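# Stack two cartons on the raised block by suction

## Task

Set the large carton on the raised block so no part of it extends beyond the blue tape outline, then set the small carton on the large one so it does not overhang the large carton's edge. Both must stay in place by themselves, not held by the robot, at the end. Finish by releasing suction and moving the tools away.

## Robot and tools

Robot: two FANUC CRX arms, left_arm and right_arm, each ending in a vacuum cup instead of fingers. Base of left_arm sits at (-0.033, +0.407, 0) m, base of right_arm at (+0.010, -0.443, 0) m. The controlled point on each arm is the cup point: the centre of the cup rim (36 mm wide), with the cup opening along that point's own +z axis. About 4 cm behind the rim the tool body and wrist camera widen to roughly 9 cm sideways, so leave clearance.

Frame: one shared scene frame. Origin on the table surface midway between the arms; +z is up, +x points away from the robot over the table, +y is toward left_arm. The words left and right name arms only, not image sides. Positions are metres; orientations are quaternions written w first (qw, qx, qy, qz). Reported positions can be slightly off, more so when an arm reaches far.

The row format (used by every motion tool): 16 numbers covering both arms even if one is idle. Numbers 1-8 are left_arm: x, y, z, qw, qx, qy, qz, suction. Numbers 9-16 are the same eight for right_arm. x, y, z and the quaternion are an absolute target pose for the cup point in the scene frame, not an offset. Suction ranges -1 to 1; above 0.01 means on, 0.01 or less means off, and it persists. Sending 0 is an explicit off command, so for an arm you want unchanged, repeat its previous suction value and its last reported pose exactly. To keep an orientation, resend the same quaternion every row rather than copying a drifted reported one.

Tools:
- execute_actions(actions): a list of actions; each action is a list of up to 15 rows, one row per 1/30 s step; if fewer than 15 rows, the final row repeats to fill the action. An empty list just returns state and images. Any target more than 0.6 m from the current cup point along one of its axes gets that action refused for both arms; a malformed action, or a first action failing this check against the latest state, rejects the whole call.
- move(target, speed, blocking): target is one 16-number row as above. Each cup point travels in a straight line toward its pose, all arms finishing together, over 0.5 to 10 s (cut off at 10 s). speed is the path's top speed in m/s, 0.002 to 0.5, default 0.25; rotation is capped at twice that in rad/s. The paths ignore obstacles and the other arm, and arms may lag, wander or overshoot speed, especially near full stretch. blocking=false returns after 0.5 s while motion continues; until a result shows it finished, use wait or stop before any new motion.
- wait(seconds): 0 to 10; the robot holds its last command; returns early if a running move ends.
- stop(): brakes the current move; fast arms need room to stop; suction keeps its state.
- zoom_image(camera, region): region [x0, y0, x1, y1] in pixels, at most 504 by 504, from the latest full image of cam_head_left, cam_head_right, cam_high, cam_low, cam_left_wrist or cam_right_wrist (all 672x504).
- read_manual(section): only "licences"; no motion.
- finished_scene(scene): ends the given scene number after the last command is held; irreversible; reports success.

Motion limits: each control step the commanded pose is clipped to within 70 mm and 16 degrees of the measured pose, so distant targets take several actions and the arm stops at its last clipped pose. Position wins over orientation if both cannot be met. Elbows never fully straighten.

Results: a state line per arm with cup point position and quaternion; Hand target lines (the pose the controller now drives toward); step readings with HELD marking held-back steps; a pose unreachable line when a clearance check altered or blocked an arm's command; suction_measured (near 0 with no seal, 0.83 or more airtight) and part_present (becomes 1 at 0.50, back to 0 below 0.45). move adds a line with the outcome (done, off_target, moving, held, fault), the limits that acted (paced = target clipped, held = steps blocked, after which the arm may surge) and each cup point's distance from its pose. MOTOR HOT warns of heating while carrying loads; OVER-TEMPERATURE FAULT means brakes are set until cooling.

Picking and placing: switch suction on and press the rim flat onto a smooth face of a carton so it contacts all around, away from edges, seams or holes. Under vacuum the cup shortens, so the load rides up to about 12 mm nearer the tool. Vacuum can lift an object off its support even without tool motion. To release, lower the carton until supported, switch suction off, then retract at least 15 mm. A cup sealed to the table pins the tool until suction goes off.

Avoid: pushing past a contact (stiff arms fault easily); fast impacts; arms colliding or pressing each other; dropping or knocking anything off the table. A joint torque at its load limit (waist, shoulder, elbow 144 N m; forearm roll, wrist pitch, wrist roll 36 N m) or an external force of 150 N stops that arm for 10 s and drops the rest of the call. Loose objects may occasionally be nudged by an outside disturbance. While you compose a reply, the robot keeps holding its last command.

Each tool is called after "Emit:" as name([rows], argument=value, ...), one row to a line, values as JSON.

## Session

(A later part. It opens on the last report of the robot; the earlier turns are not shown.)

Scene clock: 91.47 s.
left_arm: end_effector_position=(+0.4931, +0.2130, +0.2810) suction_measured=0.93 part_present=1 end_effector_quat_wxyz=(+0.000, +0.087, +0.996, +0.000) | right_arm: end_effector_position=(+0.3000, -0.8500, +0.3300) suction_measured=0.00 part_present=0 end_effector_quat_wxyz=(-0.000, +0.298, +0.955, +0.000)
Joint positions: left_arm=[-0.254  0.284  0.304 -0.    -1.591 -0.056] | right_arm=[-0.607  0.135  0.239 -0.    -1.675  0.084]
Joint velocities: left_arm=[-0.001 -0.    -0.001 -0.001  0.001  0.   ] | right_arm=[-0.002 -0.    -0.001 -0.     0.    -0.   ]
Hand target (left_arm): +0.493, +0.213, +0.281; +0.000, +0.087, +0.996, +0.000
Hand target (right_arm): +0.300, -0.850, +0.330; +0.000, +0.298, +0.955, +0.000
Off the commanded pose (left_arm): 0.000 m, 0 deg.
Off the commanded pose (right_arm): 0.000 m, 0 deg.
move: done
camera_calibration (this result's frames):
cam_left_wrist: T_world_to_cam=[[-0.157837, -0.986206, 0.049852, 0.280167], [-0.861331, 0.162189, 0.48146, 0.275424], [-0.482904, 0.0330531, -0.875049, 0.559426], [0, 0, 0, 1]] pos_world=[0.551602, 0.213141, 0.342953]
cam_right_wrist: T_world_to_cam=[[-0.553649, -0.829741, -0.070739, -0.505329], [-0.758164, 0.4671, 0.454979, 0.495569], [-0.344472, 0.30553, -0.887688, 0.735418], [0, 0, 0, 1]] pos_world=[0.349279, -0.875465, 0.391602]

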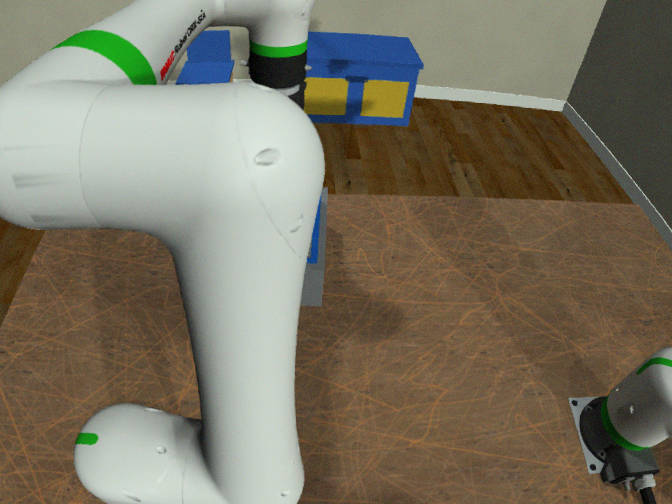

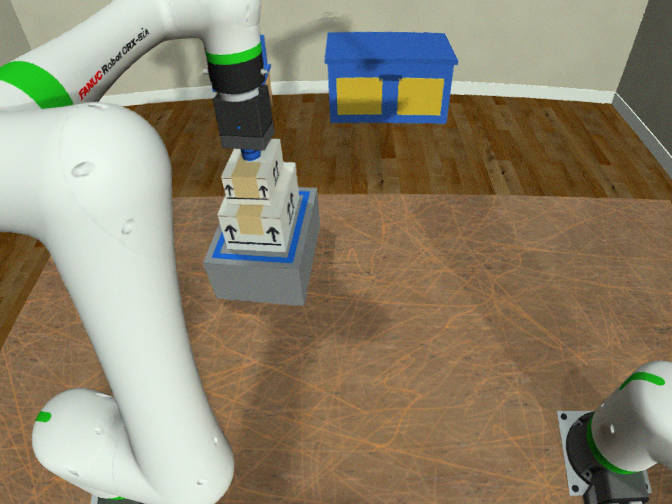

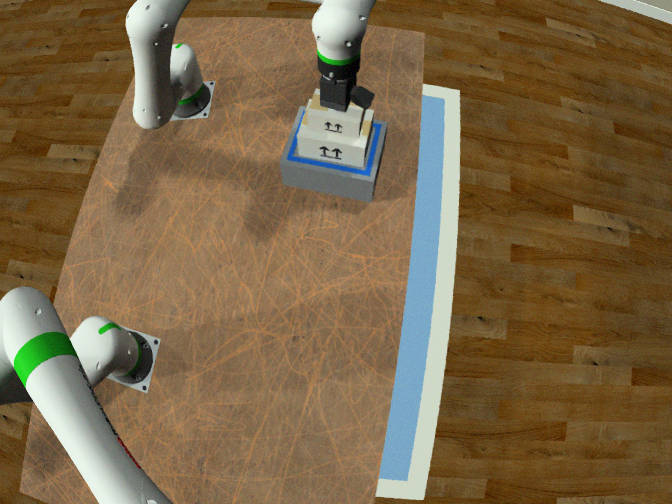

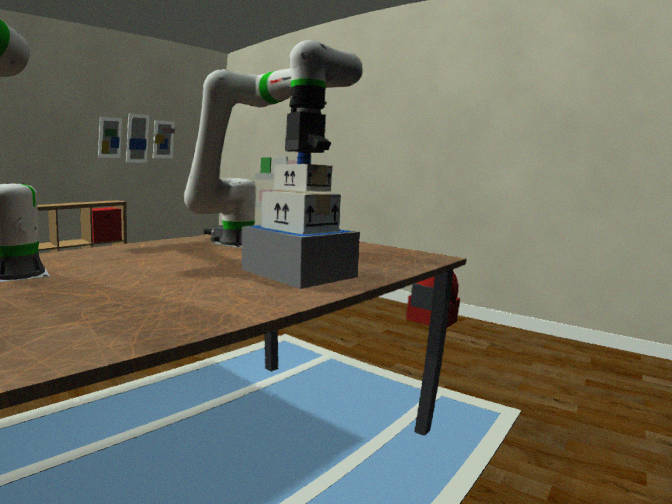

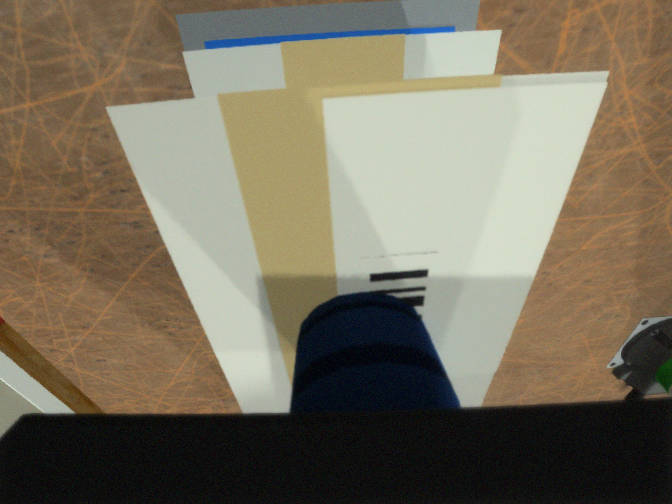

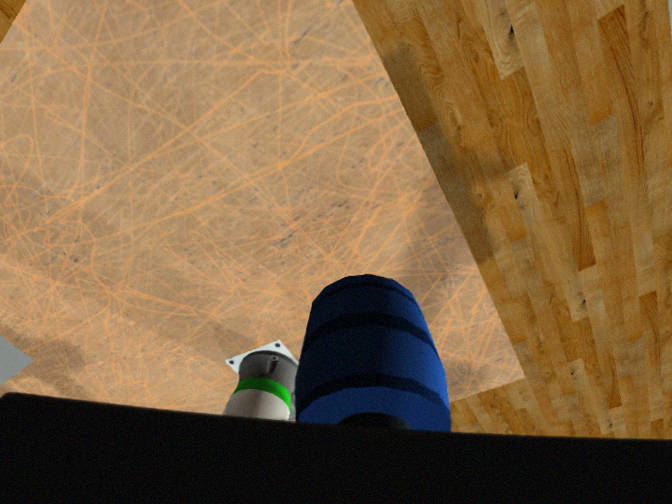

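Shift −y by ~6 mm; gap ~6 mm.

Emit:
move(target=[0.493,0.207,0.2755,0,0.087,0.996,0,1, 0.3,-0.85,0.33,0,0.298,0.955,0,0], speed=0.01)

Emit:
execute_actions([
  [[0.493,0.207,0.2755,0,0.087,0.996,0,0, 0.3,-0.85,0.33,0,0.298,0.955,0,0]],
])

Emit:
move(target=[0.493,0.207,0.33,0,0.087,0.996,0,0, 0.3,-0.85,0.33,0,0.298,0.955,0,0], speed=0.08)

Emit:
move(target=[0.42,0.5,0.35,0,0.087,0.996,0,0, 0.3,-0.85,0.33,0,0.298,0.955,0,0])

Scene clock: 97.93 s.
left_arm: end_effector_position=(+0.4930, +0.2070, +0.2755) suction_measured=0.93 part_present=1 end_effector_quat_wxyz=(+0.000, +0.087, +0.996, -0.000) | right_arm: end_effector_position=(+0.3000, -0.8500, +0.3300) suction_measured=0.00 part_present=0 end_effector_quat_wxyz=(+0.000, +0.298, +0.955, +0.000)
Joint positions: left_arm=[-0.265  0.289  0.298  0.    -1.579 -0.045] | right_arm=[-0.607  0.135  0.239 -0.    -1.675  0.084]
Joint velocities: left_arm=[-0.    -0.001 -0.    -0.     0.001 -0.   ] | right_arm=[ 0.     0.     0.    -0.    -0.001 -0.   ]
Hand target (left_arm): +0.493, +0.207, +0.276; +0.000, +0.087, +0.996, -0.000
Hand target (right_arm): +0.300, -0.850, +0.330; +0.000, +0.298, +0.955, +0.000
Off the commanded pose (left_arm): 0.000 m, 0 deg.
Off the commanded pose (right_arm): 0.000 m, 0 deg.
move: done
camera_calibration (this result's frames):
cam_left_wrist: T_world_to_cam=[[-0.157817, -0.986206, 0.0499162, 0.274499], [-0.861329, 0.162202, 0.481458, 0.27898], [-0.482913, 0.0329879, -0.875047, 0.554786], [0, 0, 0, 1]] pos_world=[0.551528, 0.20716, 0.337444]
cam_right_wrist: T_world_to_cam=[[-0.553649, -0.82974, -0.0707388, -0.505329], [-0.758164, 0.4671, 0.454979, 0.495569], [-0.344472, 0.30553, -0.887688, 0.735418], [0, 0, 0, 1]] pos_world=[0.349279, -0.875465, 0.391602]

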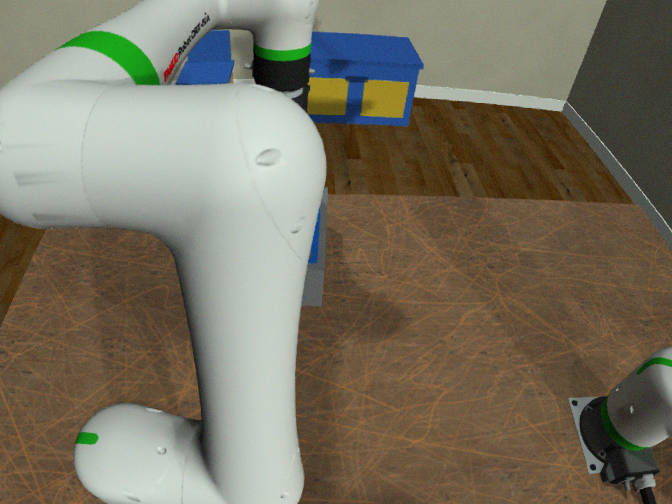

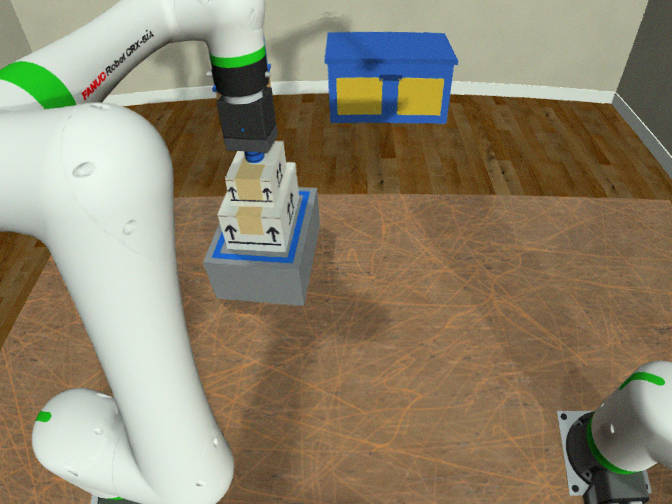

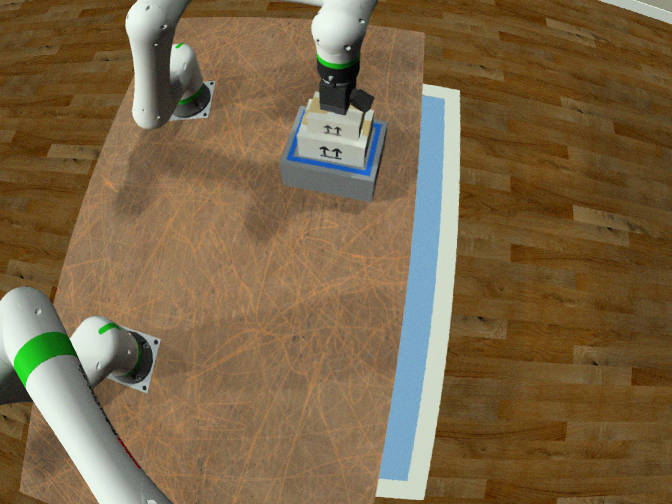

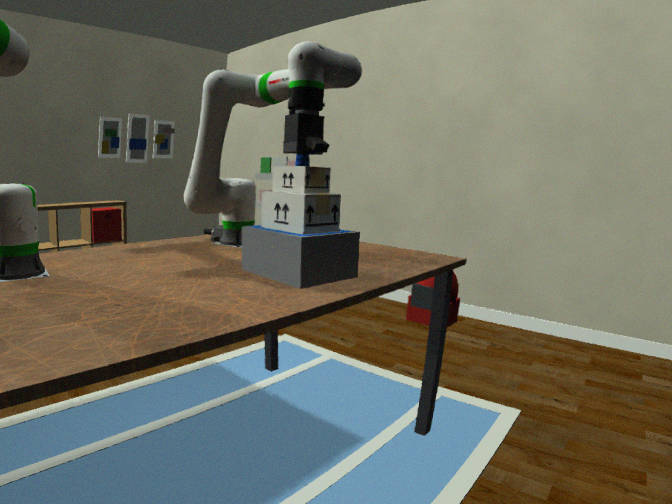

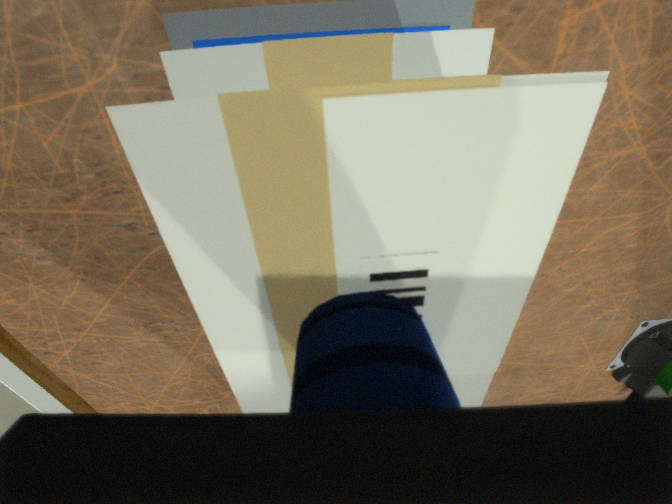

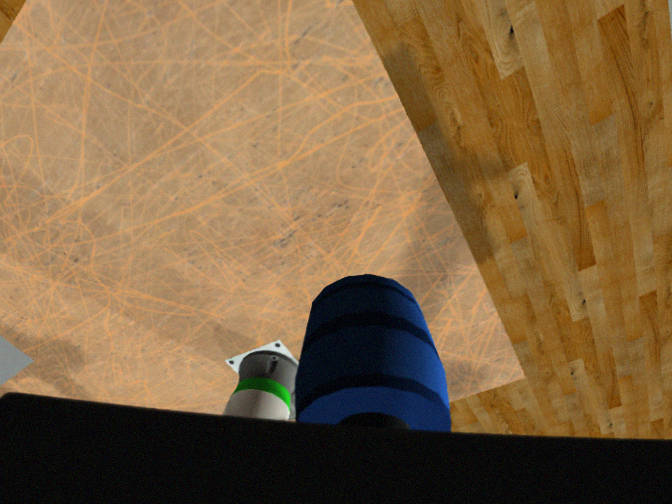

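Scene clock: 98.43 s.
left_arm: end_effector_position=(+0.4930, +0.2070, +0.2755) suction_measured=0.00 part_present=0 end_effector_quat_wxyz=(-0.000, +0.087, +0.996, -0.000) | right_arm: end_effector_position=(+0.3000, -0.8500, +0.3300) suction_measured=0.00 part_present=0 end_effector_quat_wxyz=(-0.000, +0.298, +0.955, +0.000)
Joint positions: left_arm=[-0.265  0.289  0.298  0.    -1.579 -0.045] | right_arm=[-0.607  0.135  0.239 -0.    -1.675  0.084]
Joint velocities: left_arm=[-0.001 -0.    -0.001 -0.001  0.    -0.001] | right_arm=[ 0.001 -0.     0.001 -0.     0.     0.   ]
Hand target (left_arm): +0.493, +0.207, +0.275; -0.000, +0.087, +0.996, -0.000
Hand target (right_arm): +0.300, -0.850, +0.330; +0.000, +0.298, +0.955, +0.000
Off the commanded pose (left_arm): 0.000 m, 0 deg.
Off the commanded pose (right_arm): 0.000 m, 0 deg.
Step readings (end_effector_position):
0: left_arm (+0.4930, +0.2070, +0.2755) | right_arm (+0.3000, -0.8500, +0.3300)
1: left_arm (+0.4930, +0.2070, +0.2755) | right_arm (+0.3000, -0.8500, +0.3300)
2: left_arm (+0.4930, +0.2070, +0.2755) | right_arm (+0.3000, -0.8500, +0.3300)
4: left_arm (+0.4930, +0.2069, +0.2755) | right_arm (+0.3000, -0.8500, +0.3300)
8: left_arm (+0.4930, +0.2069, +0.2755) | right_arm (+0.3000, -0.8500, +0.3300)
15: end_effector_position above
camera_calibration (this result's frames):
cam_left_wrist: T_world_to_cam=[[-0.157817, -0.986201, 0.0500127, 0.274419], [-0.861299, 0.162247, 0.481498, 0.278938], [-0.482968, 0.0329127, -0.875019, 0.554794], [0, 0, 0, 1]] pos_world=[0.551505, 0.207116, 0.337423]
cam_right_wrist: T_world_to_cam=[[-0.553648, -0.829741, -0.0707389, -0.505329], [-0.758164, 0.4671, 0.454979, 0.495569], [-0.344473, 0.30553, -0.887688, 0.735418], [0, 0, 0, 1]] pos_world=[0.349279, -0.875465, 0.391602]

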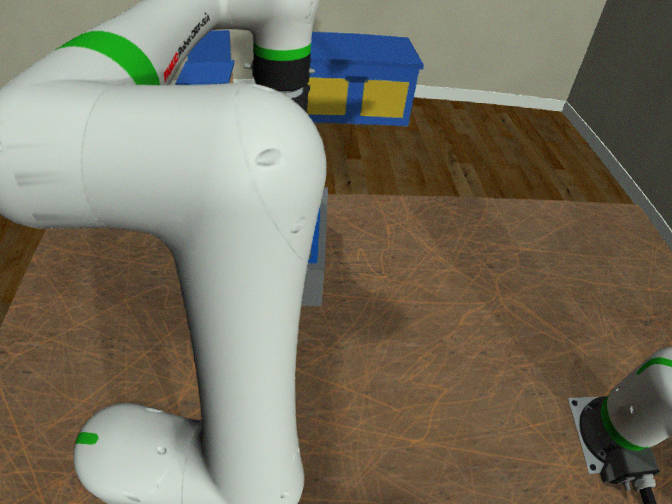

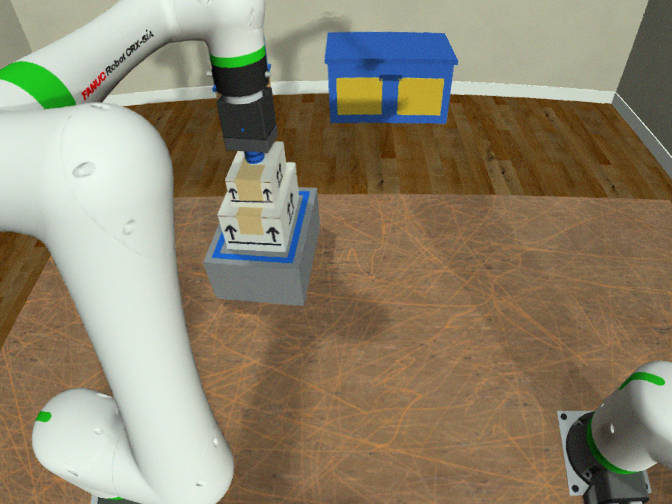

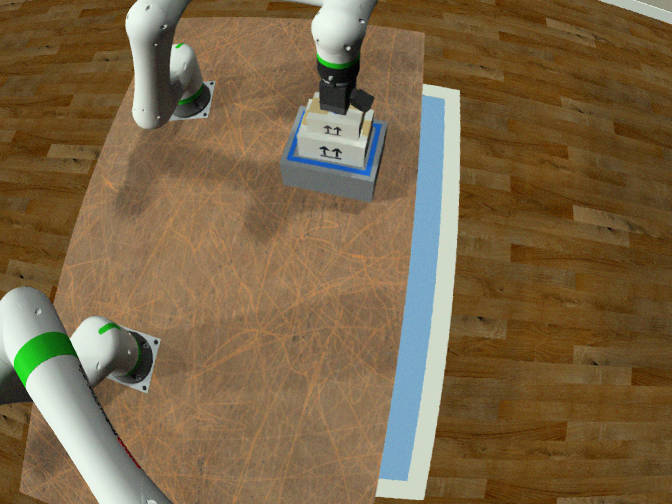

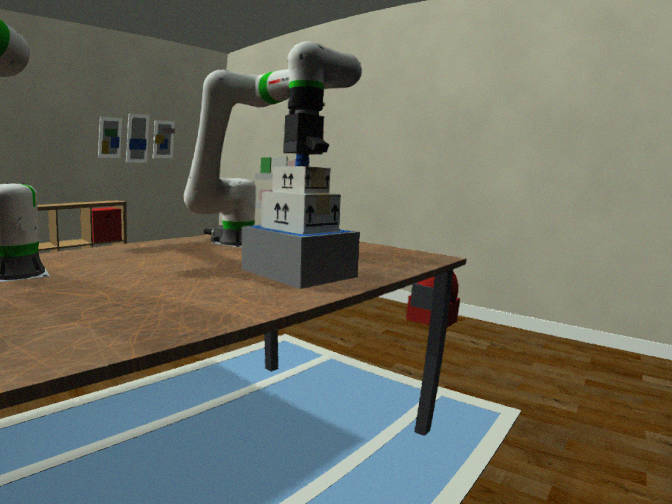

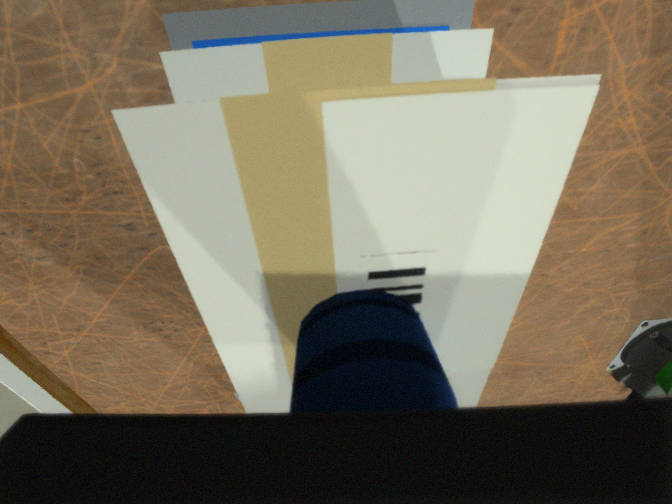

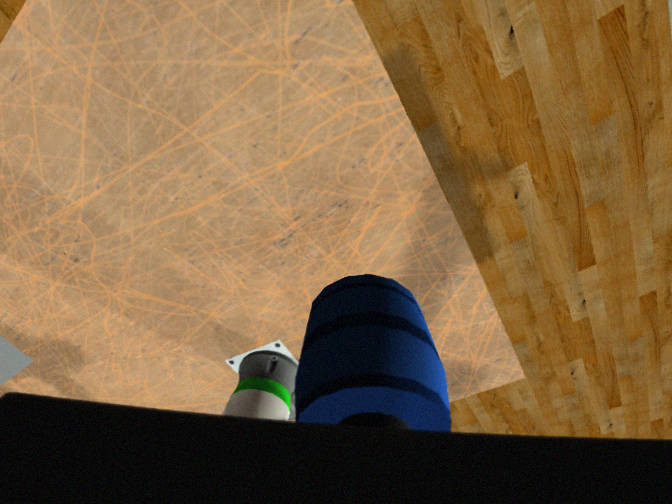

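Scene clock: 99.43 s.
left_arm: end_effector_position=(+0.4927, +0.2070, +0.3300) suction_measured=0.00 part_present=0 end_effector_quat_wxyz=(-0.000, +0.087, +0.996, -0.000) | right_arm: end_effector_position=(+0.3000, -0.8500, +0.3300) suction_measured=0.00 part_present=0 end_effector_quat_wxyz=(-0.000, +0.298, +0.955, +0.000)
Joint positions: left_arm=[-0.265  0.299  0.437  0.    -1.709 -0.045] | right_arm=[-0.607  0.135  0.239 -0.    -1.675  0.084]
Joint velocities: left_arm=[ 0.001  0.001  0.002  0.    -0.001  0.   ] | right_arm=[ 0.001  0.    -0.    -0.     0.     0.   ]
Hand target (left_arm): +0.493, +0.207, +0.330; +0.000, +0.087, +0.996, -0.000
Hand target (right_arm): +0.300, -0.850, +0.330; +0.000, +0.298, +0.955, +0.000
Off the commanded pose (left_arm): 0.000 m, 0 deg.
Off the commanded pose (right_arm): 0.000 m, 0 deg.
move: done
camera_calibration (this result's frames):
cam_left_wrist: T_world_to_cam=[[-0.157839, -0.986197, 0.050032, 0.271685], [-0.861292, 0.162276, 0.4815, 0.252461], [-0.482973, 0.0329075, -0.875017, 0.602341], [0, 0, 0, 1]] pos_world=[0.55124, 0.207144, 0.391906]
cam_right_wrist: T_world_to_cam=[[-0.553649, -0.829741, -0.0707388, -0.505329], [-0.758163, 0.467099, 0.454979, 0.495568], [-0.344473, 0.30553, -0.887688, 0.735418], [0, 0, 0, 1]] pos_world=[0.349279, -0.875465, 0.391602]

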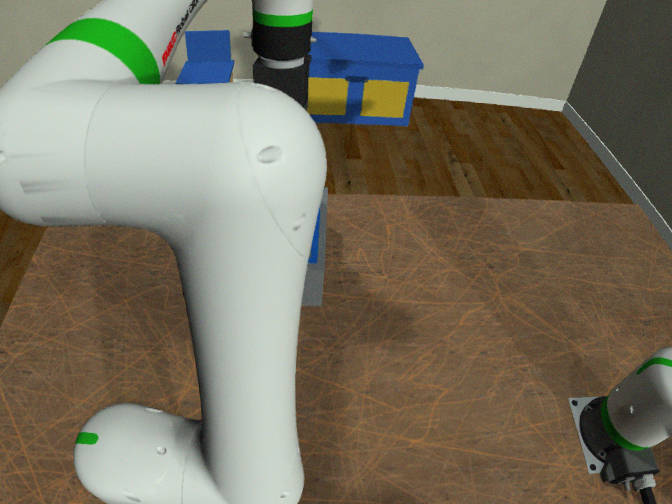

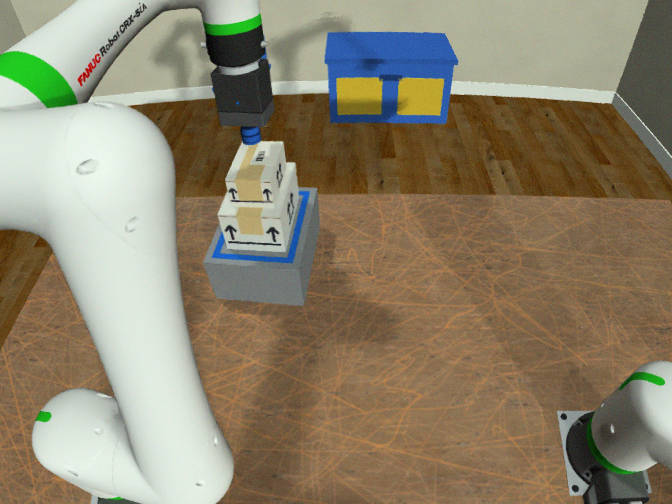

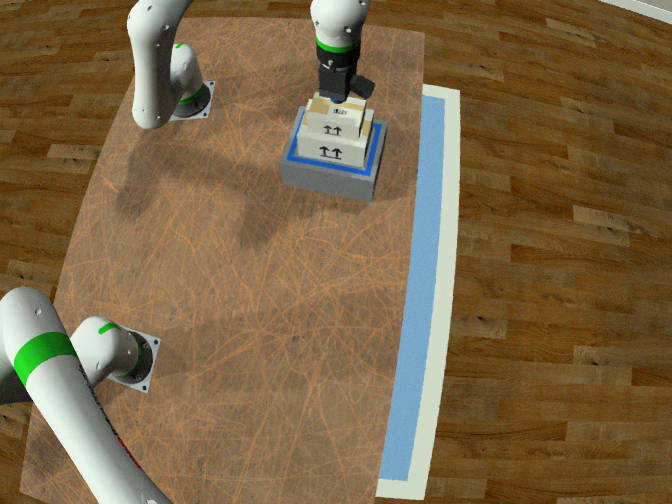

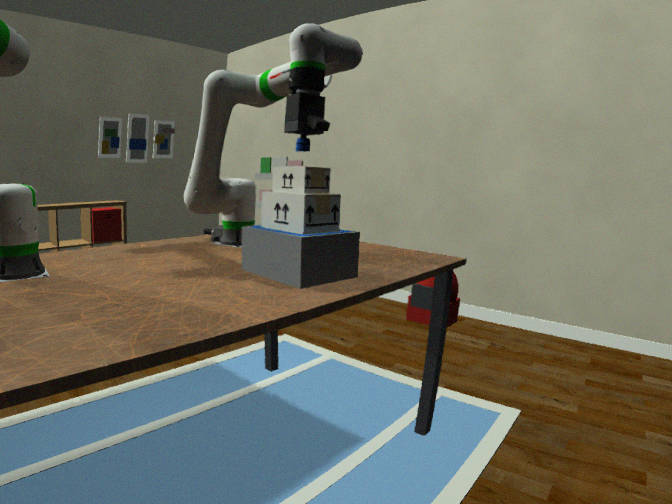

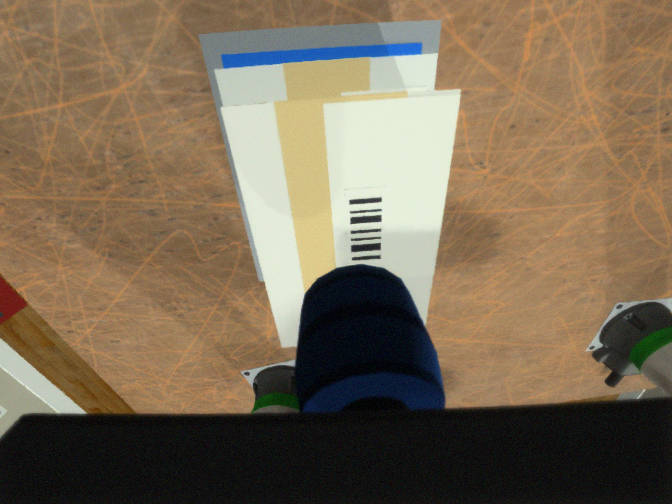

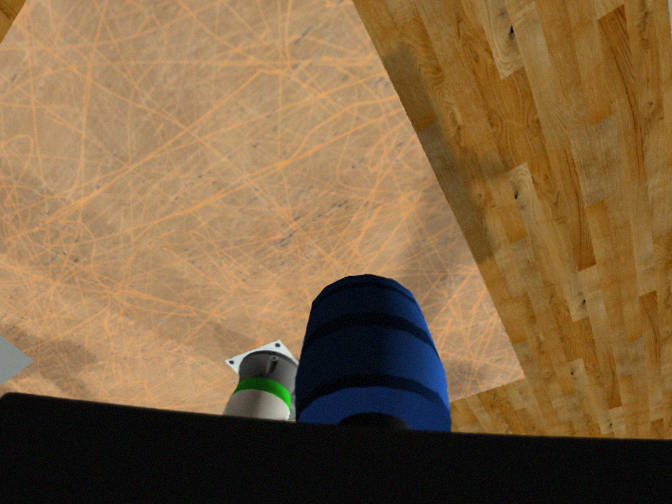

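Scene clock: 101.10 s.
left_arm: end_effector_position=(+0.4195, +0.4999, +0.3497) suction_measured=0.00 part_present=0 end_effector_quat_wxyz=(-0.001, +0.087, +0.996, +0.002) | right_arm: end_effector_position=(+0.3000, -0.8500, +0.3300) suction_measured=0.00 part_present=0 end_effector_quat_wxyz=(-0.000, +0.298, +0.955, +0.000)
Joint positions: left_arm=[ 0.351  0.042  0.186 -0.003 -1.713 -0.662] | right_arm=[-0.607  0.135  0.239 -0.    -1.675  0.084]
Joint velocities: left_arm=[0.001 0.002 0.002 0.001 0.    0.   ] | right_arm=[ 0.002 -0.    -0.     0.     0.    -0.   ]
Hand target (left_arm): +0.420, +0.500, +0.350; -0.001, +0.087, +0.996, +0.002
Hand target (right_arm): +0.300, -0.850, +0.330; +0.000, +0.298, +0.955, +0.000
Off the commanded pose (left_arm): 0.001 m, 0 deg.
Off the commanded pose (right_arm): 0.000 m, 0 deg.
move: done
camera_calibration (this result's frames):
cam_left_wrist: T_world_to_cam=[[-0.157805, -0.986359, 0.046828, 0.549188], [-0.860933, 0.160654, 0.482684, 0.132576], [-0.483623, 0.0358543, -0.874542, 0.573171], [0, 0, 0, 1]] pos_world=[0.478002, 0.499847, 0.411552]
cam_right_wrist: T_world_to_cam=[[-0.553649, -0.82974, -0.070739, -0.505329], [-0.758163, 0.4671, 0.454979, 0.495569], [-0.344473, 0.30553, -0.887688, 0.735418], [0, 0, 0, 1]] pos_world=[0.349279, -0.875465, 0.391602]

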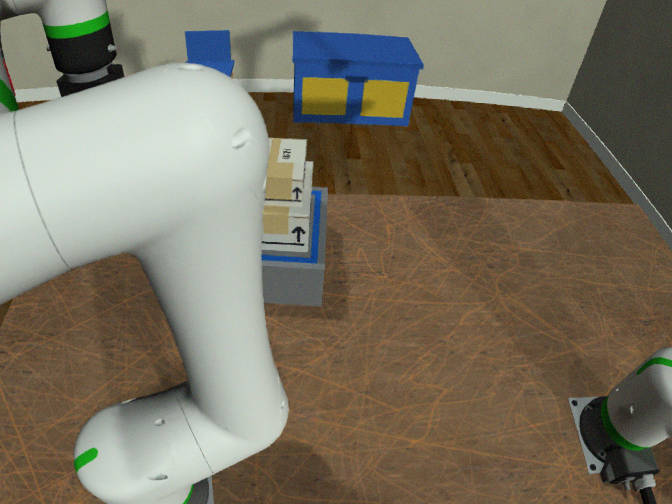

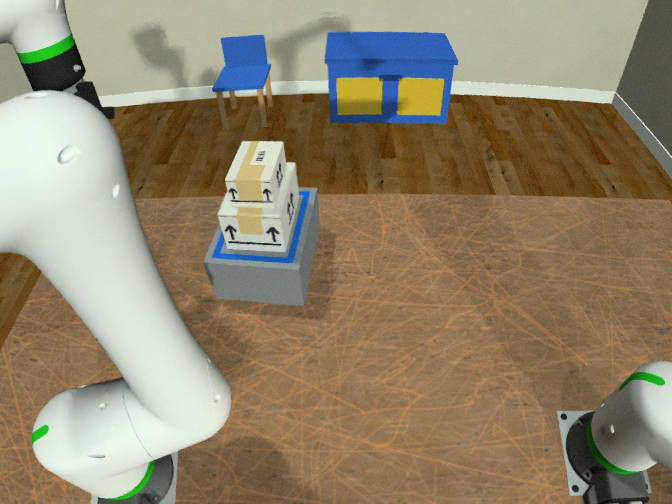

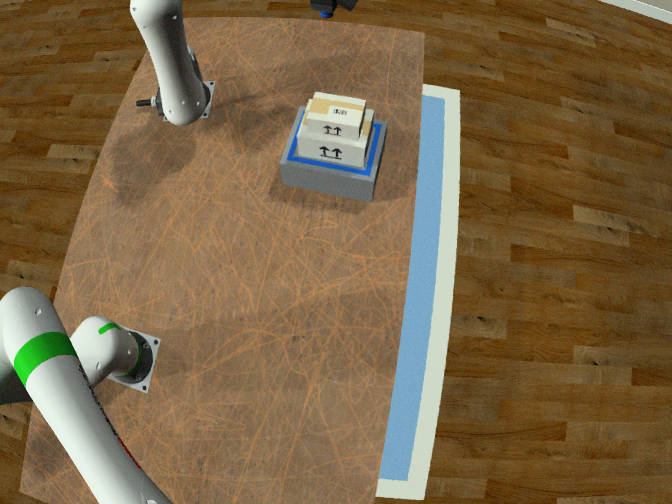

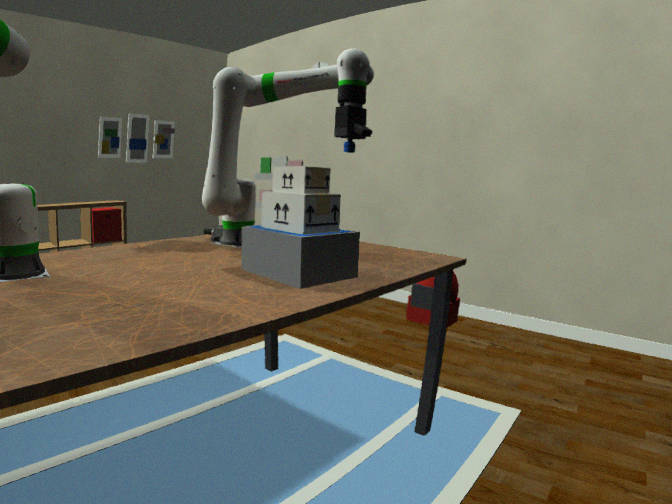

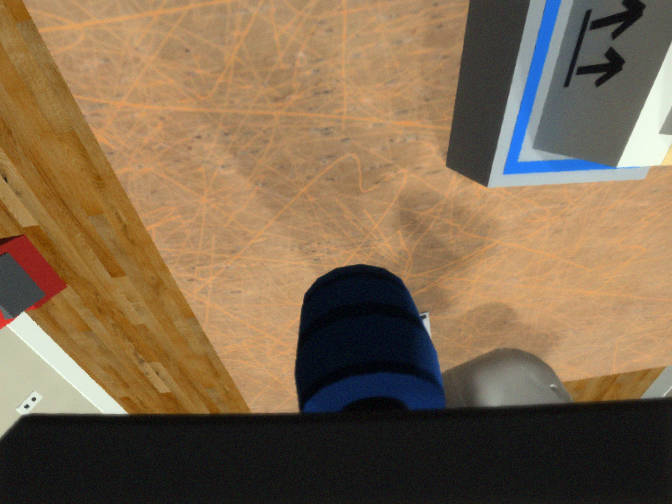

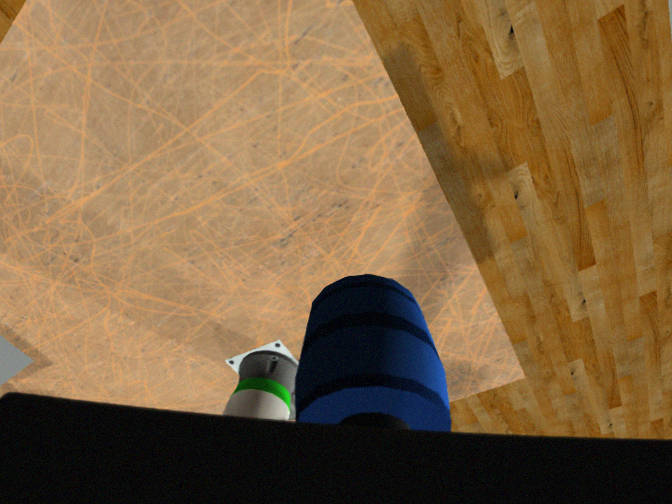

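Emit:
finished_scene(scene=1)

The scene is finished: the task was done.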